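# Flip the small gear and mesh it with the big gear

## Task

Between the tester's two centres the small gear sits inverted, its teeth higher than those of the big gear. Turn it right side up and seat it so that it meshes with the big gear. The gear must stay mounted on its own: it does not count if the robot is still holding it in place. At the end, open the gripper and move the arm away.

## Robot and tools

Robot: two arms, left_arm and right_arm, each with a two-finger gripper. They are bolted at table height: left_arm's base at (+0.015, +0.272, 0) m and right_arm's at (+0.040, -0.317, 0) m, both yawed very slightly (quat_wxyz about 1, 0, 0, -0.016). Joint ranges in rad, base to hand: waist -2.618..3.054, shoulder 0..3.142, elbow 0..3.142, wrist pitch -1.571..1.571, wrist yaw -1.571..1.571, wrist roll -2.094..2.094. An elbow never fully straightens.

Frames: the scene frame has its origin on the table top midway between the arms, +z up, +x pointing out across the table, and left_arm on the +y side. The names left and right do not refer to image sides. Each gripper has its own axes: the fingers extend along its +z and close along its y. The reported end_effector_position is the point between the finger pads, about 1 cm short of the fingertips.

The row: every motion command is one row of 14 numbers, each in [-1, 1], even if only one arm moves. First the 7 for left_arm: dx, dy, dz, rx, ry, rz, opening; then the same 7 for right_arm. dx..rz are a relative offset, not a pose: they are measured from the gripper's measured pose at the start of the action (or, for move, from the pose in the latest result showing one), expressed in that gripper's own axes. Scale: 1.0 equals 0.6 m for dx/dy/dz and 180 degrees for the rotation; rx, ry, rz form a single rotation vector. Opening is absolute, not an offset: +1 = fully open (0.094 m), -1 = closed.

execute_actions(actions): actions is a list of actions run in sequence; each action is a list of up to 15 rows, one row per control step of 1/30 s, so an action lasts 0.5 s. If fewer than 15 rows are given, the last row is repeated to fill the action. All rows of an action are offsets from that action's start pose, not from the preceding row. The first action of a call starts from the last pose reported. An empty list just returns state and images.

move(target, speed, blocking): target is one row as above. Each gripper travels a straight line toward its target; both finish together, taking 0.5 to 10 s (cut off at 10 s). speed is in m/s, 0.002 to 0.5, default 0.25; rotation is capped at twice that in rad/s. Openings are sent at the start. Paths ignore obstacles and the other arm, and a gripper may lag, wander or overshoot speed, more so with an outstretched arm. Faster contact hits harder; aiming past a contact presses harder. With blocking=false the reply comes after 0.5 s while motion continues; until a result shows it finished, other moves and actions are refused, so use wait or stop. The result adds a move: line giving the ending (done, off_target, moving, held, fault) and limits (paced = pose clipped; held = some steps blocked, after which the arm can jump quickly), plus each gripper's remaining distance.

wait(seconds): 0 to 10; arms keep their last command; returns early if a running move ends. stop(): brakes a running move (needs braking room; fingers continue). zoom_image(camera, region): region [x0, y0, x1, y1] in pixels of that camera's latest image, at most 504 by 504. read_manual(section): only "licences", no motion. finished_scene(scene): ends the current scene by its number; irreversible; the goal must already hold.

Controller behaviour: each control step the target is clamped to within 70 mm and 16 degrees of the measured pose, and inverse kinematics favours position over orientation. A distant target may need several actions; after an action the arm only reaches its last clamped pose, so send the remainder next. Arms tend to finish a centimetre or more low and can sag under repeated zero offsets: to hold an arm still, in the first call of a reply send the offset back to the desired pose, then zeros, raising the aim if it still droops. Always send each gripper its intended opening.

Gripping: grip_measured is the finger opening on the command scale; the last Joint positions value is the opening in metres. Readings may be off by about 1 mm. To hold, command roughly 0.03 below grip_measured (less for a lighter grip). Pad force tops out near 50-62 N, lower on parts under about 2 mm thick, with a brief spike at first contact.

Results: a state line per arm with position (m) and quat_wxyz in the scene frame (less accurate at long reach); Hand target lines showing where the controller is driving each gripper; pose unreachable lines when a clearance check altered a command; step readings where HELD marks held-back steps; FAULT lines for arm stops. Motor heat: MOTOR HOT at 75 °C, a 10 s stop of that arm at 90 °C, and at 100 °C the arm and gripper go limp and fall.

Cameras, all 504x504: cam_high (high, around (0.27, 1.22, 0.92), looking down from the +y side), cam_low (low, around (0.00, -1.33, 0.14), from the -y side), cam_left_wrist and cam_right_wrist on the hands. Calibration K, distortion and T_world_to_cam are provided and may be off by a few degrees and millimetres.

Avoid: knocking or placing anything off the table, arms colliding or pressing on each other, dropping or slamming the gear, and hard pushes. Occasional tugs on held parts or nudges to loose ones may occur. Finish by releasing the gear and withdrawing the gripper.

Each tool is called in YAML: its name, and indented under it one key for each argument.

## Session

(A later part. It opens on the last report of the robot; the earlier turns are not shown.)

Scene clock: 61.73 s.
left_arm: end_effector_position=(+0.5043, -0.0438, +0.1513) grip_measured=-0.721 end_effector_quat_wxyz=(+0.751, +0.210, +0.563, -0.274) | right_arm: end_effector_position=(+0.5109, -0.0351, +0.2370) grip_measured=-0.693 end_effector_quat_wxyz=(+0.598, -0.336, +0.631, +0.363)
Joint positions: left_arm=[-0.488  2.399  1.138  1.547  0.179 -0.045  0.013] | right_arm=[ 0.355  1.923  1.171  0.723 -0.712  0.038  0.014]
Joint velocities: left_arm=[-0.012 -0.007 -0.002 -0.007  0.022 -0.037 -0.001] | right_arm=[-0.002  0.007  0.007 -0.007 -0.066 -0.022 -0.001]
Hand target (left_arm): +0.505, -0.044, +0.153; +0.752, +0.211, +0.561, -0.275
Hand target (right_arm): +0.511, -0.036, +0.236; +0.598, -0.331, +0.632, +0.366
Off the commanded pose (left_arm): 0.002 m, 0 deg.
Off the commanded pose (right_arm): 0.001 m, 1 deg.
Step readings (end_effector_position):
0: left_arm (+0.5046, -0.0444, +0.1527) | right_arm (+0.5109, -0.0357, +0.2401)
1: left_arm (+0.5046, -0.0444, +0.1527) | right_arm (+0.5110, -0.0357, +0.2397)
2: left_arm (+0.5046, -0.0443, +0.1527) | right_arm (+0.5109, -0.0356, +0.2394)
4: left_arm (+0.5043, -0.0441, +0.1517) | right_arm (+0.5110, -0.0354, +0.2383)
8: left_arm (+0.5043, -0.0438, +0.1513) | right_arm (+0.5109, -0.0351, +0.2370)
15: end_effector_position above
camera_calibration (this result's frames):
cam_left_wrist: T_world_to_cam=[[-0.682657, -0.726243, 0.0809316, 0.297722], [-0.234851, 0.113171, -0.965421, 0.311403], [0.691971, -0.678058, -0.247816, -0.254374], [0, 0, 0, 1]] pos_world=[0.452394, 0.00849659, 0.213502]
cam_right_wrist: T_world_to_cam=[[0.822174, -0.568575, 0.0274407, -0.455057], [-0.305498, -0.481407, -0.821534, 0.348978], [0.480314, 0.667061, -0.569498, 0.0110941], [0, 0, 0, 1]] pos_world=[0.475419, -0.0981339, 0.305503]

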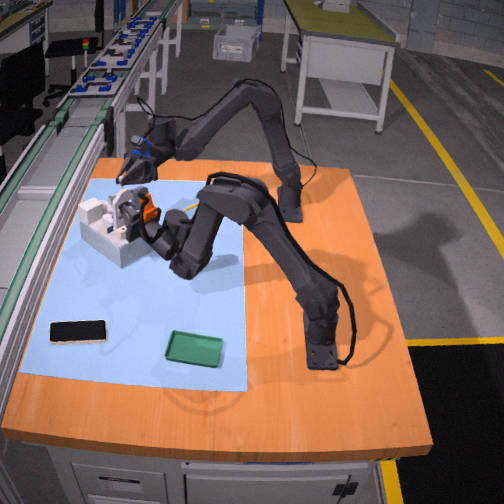

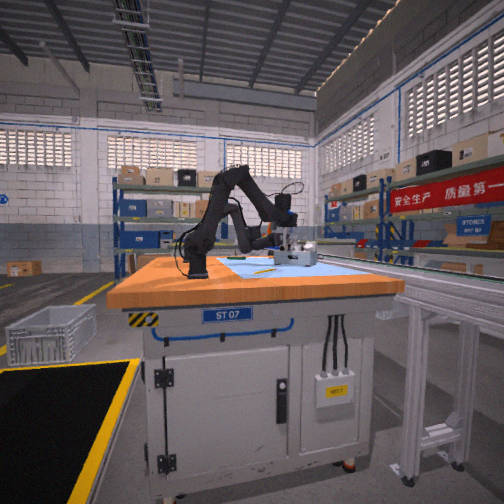

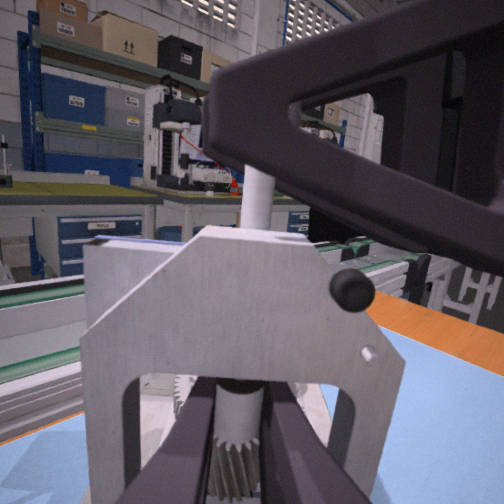

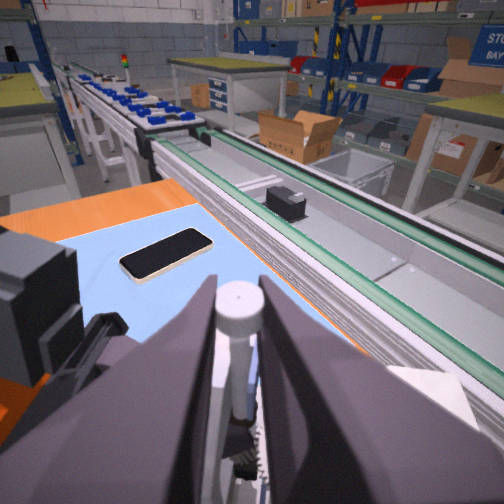

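Essentially seated. Release left, then right.

execute_actions:
  actions:
    - [[0,0,0,0,0,0,-0.69,0.006,0,0,0,0,0,-0.76],[0,0,0,0,0,0,-0.69,0.006,0,0,0,0,0,-0.76],[0,0,0,0,0,0,-0.69,0.006,0,0,0,0,0,-0.76],[0,0,0,0,0,0,-0.69,0.006,0,0,0,0,0,-0.76],[0,0,0,0,0,0,-0.69,0.006,0,0,0,0,0,-0.76],[0,0,0,0,0,0,-0.69,0.006,0,0,0,0,0,-0.76],[0,0,0,0,0,0,-0.69,0.006,0,0,0,0,0,-0.76],[0,0,0,0,0,0,-0.55,0.006,0,0,0,0,0,-0.76]]
    - [[0,0,0,0,0,0,-0.55,0,0,0,0,0,0,-0.3]]

zoom_image:
  camera: "cam_right_wrist"
  region: [150,304,350,504]

Scene clock: 63.00 s.
left_arm: end_effector_position=(+0.5044, -0.0438, +0.1513) grip_measured=-0.552 end_effector_quat_wxyz=(+0.751, +0.210, +0.563, -0.274) | right_arm: end_effector_position=(+0.5109, -0.0351, +0.2370) grip_measured=-0.303 end_effector_quat_wxyz=(+0.599, -0.339, +0.629, +0.360)
Joint positions: left_arm=[-0.488  2.399  1.138  1.547  0.179 -0.045  0.021] | right_arm=[ 0.355  1.923  1.171  0.723 -0.712  0.028  0.033]
Joint velocities: left_arm=[ 0.002  0.012  0.002  0.022 -0.125  0.022  0.   ] | right_arm=[-0.007  0.022  0.002  0.022 -0.051  0.037 -0.001]
Hand target (left_arm): +0.504, -0.044, +0.151; +0.751, +0.210, +0.563, -0.274
Hand target (right_arm): +0.511, -0.035, +0.237; +0.599, -0.339, +0.629, +0.360
Off the commanded pose (left_arm): 0.000 m, 0 deg.
Off the commanded pose (right_arm): 0.000 m, 0 deg.
Step readings (end_effector_position; steps 1 to 15: 1st action; 16 to 30: 2nd action):
0: left_arm (+0.5043, -0.0438, +0.1513) | right_arm (+0.5109, -0.0351, +0.2370)
1: left_arm (+0.5043, -0.0438, +0.1513) | right_arm (+0.5109, -0.0351, +0.2370)
2: left_arm (+0.5043, -0.0438, +0.1513) | right_arm (+0.5109, -0.0351, +0.2370)
4: left_arm (+0.5044, -0.0438, +0.1513) | right_arm (+0.5109, -0.0351, +0.2370)
8: left_arm (+0.5044, -0.0438, +0.1513) | right_arm (+0.5109, -0.0351, +0.2370)
15: left_arm (+0.5044, -0.0438, +0.1513) | right_arm (+0.5109, -0.0351, +0.2370)
16: left_arm (+0.5044, -0.0438, +0.1513) | right_arm (+0.5109, -0.0351, +0.2370)
17: left_arm (+0.5044, -0.0438, +0.1513) | right_arm (+0.5109, -0.0351, +0.2370)
19: left_arm (+0.5044, -0.0438, +0.1513) | right_arm (+0.5109, -0.0351, +0.2370)
23: left_arm (+0.5044, -0.0438, +0.1513) | right_arm (+0.5109, -0.0351, +0.2370)
30: end_effector_position above
camera_calibration (this result's frames):
cam_left_wrist: T_world_to_cam=[[-0.682271, -0.726675, 0.0803061, 0.29767], [-0.234508, 0.113483, -0.965467, 0.311259], [0.692468, -0.677543, -0.247838, -0.254592], [0, 0, 0, 1]] pos_world=[0.452381, 0.00848996, 0.213508]
cam_right_wrist: T_world_to_cam=[[0.822229, -0.567907, 0.0376987, -0.457425], [-0.297929, -0.485893, -0.821673, 0.344987], [0.484951, 0.664372, -0.568711, 0.00845002], [0, 0, 0, 1]] pos_world=[0.474792, -0.0977619, 0.305517]

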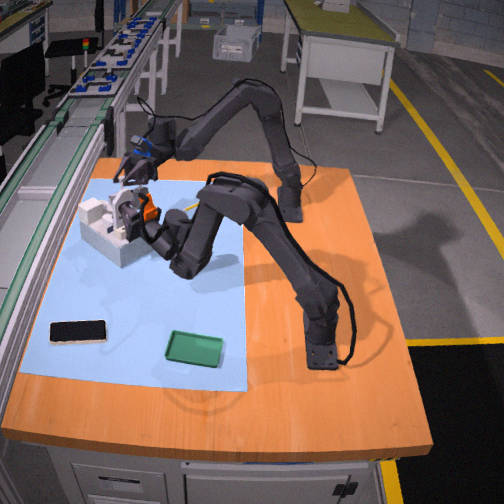

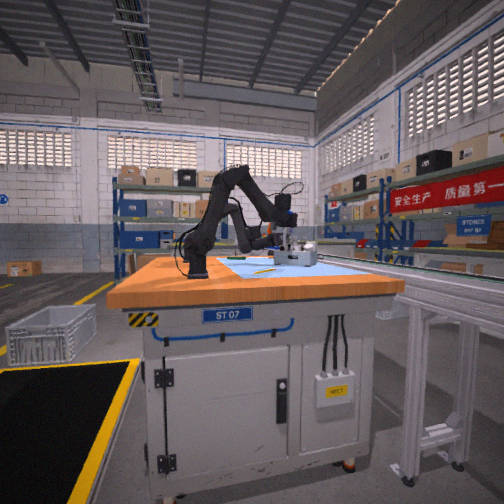

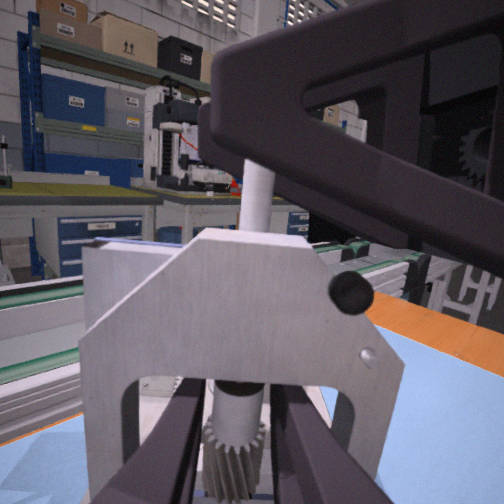

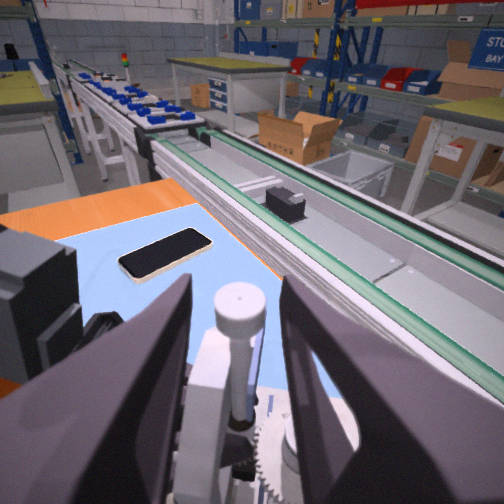

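Region (150, 304, 350, 504) of cam_right_wrist's 504x504 image, scaled by 2.520, with more detail than that image has.

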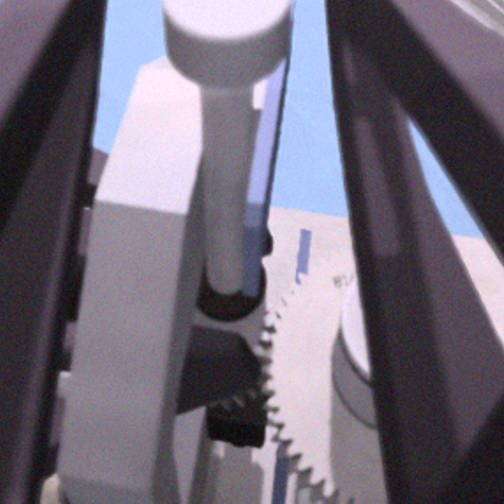

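execute_actions:
  actions:
    - [[-0.024,0.003,0,0,0,0,-0.47,-0.01,0,-0.01,0,0,0,-0.3],[-0.026,0.003,-0.005,0,0,0,-0.47,-0.012,0,-0.02,0,0,0,-0.3],[-0.028,0.003,-0.01,0,0,0,-0.47,-0.014,0,-0.03,0,0,0,-0.3],[-0.03,0.004,-0.015,0,0,0,-0.47,-0.016,0,-0.04,0,0,0,-0.3],[-0.032,0.004,-0.02,0,0,0,-0.47,-0.018,0,-0.05,0,0,0,-0.3],[-0.034,0.005,-0.025,0,0,0,-0.47,-0.02,0,-0.06,0,0,0,-0.3],[-0.036,0.005,-0.03,0,0,0,-0.47,-0.02,0,-0.07,0,0,0,-0.3],[-0.038,0.005,-0.035,0,0,0,-0.47,-0.02,0,-0.08,0,0,0,-0.3]]

move:
  target: [-0.05,0.005,-0.12,0,0.03,0,-0.47,-0.02,0,-0.08,0,0,0,-0.3]
  speed: 0.12

Scene clock: 63.90 s.
left_arm: end_effector_position=(+0.4888, -0.0297, +0.1547) grip_measured=-0.472 end_effector_quat_wxyz=(+0.740, +0.214, +0.578, -0.271) | right_arm: end_effector_position=(+0.4938, -0.0751, +0.2457) grip_measured=-0.303 end_effector_quat_wxyz=(+0.599, -0.333, +0.635, +0.357)
Joint positions: left_arm=[-0.476  2.312  1.02   1.54   0.19  -0.045  0.025] | right_arm=[ 0.273  1.803  1.057  0.708 -0.778  0.028  0.033]
Joint velocities: left_arm=[-0.007  0.017 -0.012  0.037  0.022 -0.037 -0.001] | right_arm=[ 0.002 -0.022 -0.007  0.022 -0.198 -0.066 -0.   ]
Hand target (left_arm): +0.487, -0.024, +0.167; +0.748, +0.212, +0.567, -0.273
Hand target (right_arm): +0.487, -0.076, +0.250; +0.599, -0.340, +0.629, +0.359
Off the commanded pose (left_arm): 0.014 m, 2 deg.
Off the commanded pose (right_arm): 0.008 m, 1 deg.
joint sent to its limit (left arm) — the command would take joint 4 (wrist pitch) past its upper limit, so that joint was sent only as far as its limit.
Step readings (end_effector_position):
0: left_arm (+0.5044, -0.0438, +0.1513) | right_arm (+0.5109, -0.0351, +0.2370)
1: left_arm (+0.5043, -0.0437, +0.1515) | right_arm (+0.5109, -0.0351, +0.2368)
2: left_arm (+0.5036, -0.0433, +0.1515) | right_arm (+0.5105, -0.0353, +0.2366)
4: left_arm (+0.5003, -0.0415, +0.1534) | right_arm (+0.5069, -0.0385, +0.2352)
8: left_arm (+0.4922, -0.0363, +0.1561) | right_arm (+0.4974, -0.0568, +0.2368)
15: end_effector_position above
camera_calibration (this result's frames):
cam_left_wrist: T_world_to_cam=[[-0.679393, -0.728701, 0.086134, 0.294583], [-0.264377, 0.13359, -0.955122, 0.322894], [0.684492, -0.671676, -0.283412, -0.22383], [0, 0, 0, 1]] pos_world=[0.438713, 0.0211862, 0.219594]
cam_right_wrist: T_world_to_cam=[[0.813556, -0.580711, 0.0300095, -0.461315], [-0.313526, -0.481534, -0.818429, 0.334816], [0.489722, 0.65643, -0.573823, 0.0465749], [0, 0, 0, 1]] pos_world=[0.457471, -0.137239, 0.314593]

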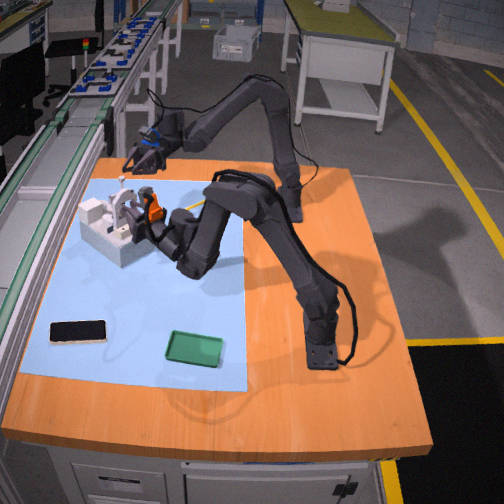

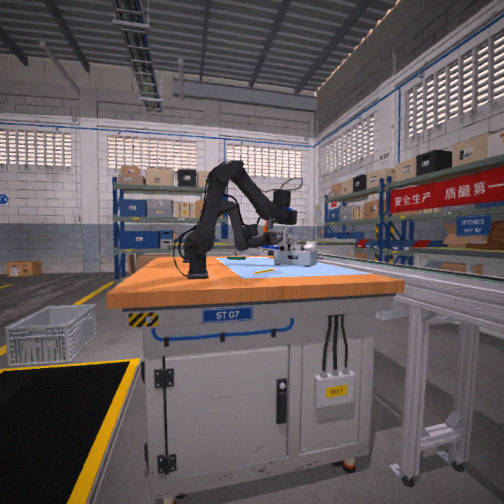

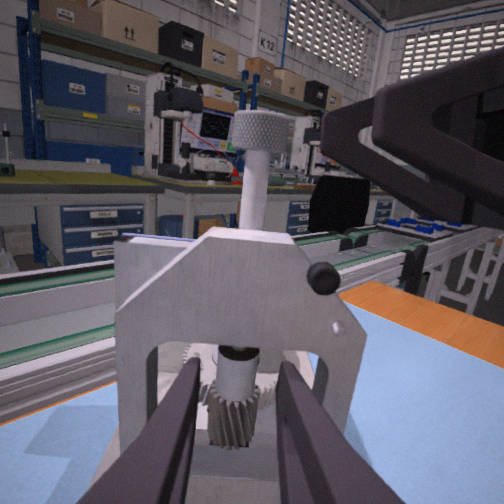

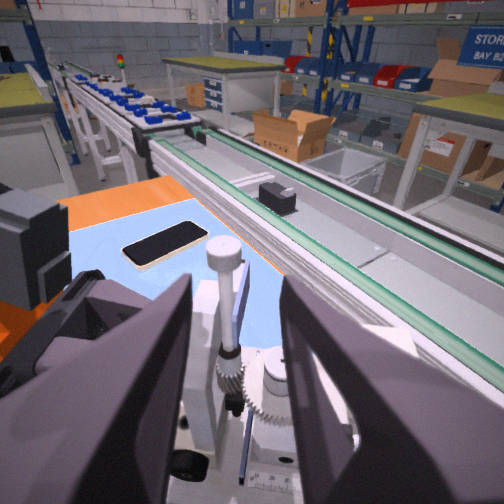

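Scene clock: 65.03 s.
left_arm: end_effector_position=(+0.4343, +0.0192, +0.1642) grip_measured=-0.472 end_effector_quat_wxyz=(+0.713, +0.225, +0.610, -0.264) | right_arm: end_effector_position=(+0.4737, -0.1116, +0.2538) grip_measured=-0.303 end_effector_quat_wxyz=(+0.595, -0.330, +0.638, +0.360)
Joint positions: left_arm=[-0.422  2.046  0.676  1.532  0.25  -0.041  0.025] | right_arm=[ 0.184  1.69   0.965  0.673 -0.867  0.027  0.033]
Joint velocities: left_arm=[-0.002 -0.007  0.012  0.037 -0.022 -0.051  0.   ] | right_arm=[-0.002  0.017 -0.017  0.007 -0.022  0.007  0.001]
Hand target (left_arm): +0.433, +0.024, +0.166; +0.712, +0.227, +0.611, -0.261
Hand target (right_arm): +0.470, -0.116, +0.259; +0.599, -0.334, +0.635, +0.356
Off the commanded pose (left_arm): 0.005 m, 0 deg.
Off the commanded pose (right_arm): 0.008 m, 1 deg.
move: done
camera_calibration (this result's frames):
cam_left_wrist: T_world_to_cam=[[-0.675689, -0.73118, 0.0939147, 0.289578], [-0.328978, 0.18507, -0.926025, 0.33333], [0.65971, -0.656601, -0.365592, -0.12708], [0, 0, 0, 1]] pos_world=[0.389159, 0.0666034, 0.235017]
cam_right_wrist: T_world_to_cam=[[0.813833, -0.580801, 0.0186318, -0.463612], [-0.324309, -0.480568, -0.814787, 0.321858], [0.482183, 0.657058, -0.579461, 0.0901184], [0, 0, 0, 1]] pos_world=[0.438231, -0.173805, 0.323104]

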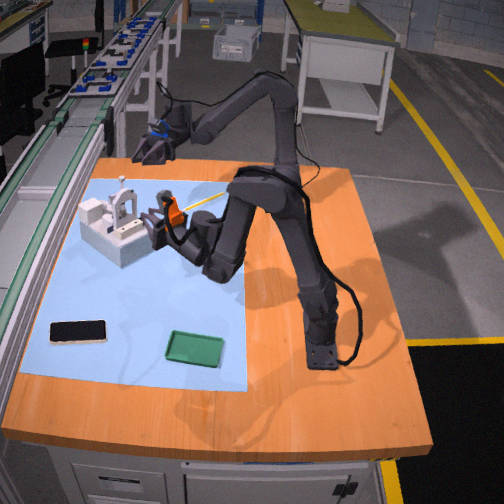

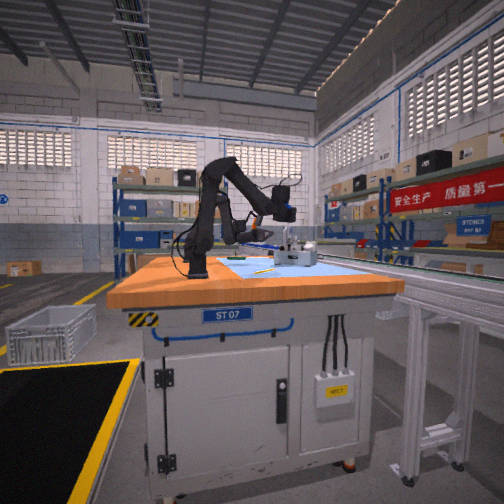

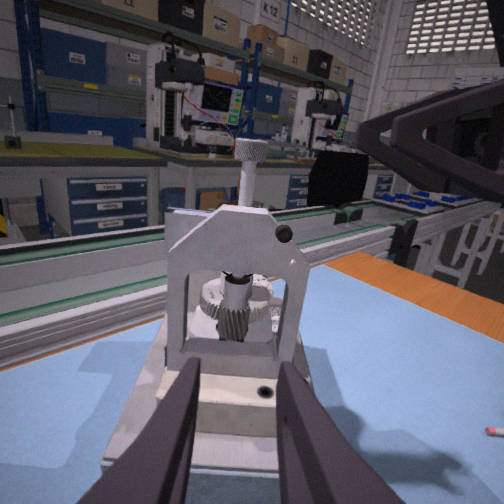

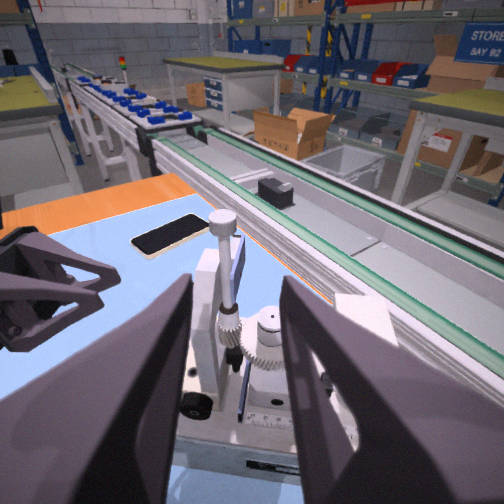

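zoom_image:
  camera: "cam_right_wrist"
  region: [190,280,300,390]

Region (190, 280, 300, 390) of cam_right_wrist's 504x504 image, scaled by 4.582, with more detail than that image has.

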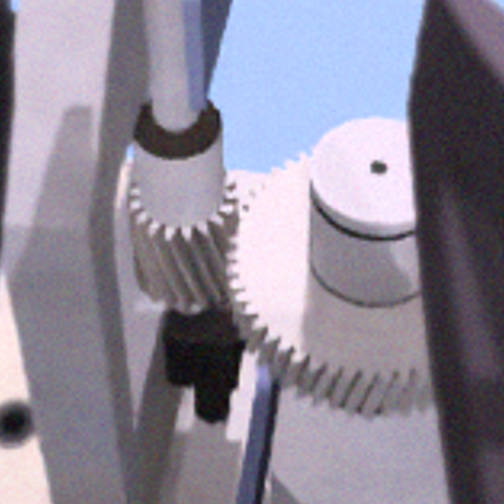

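finished_scene:
  scene: 2

The scene is finished: the task was done.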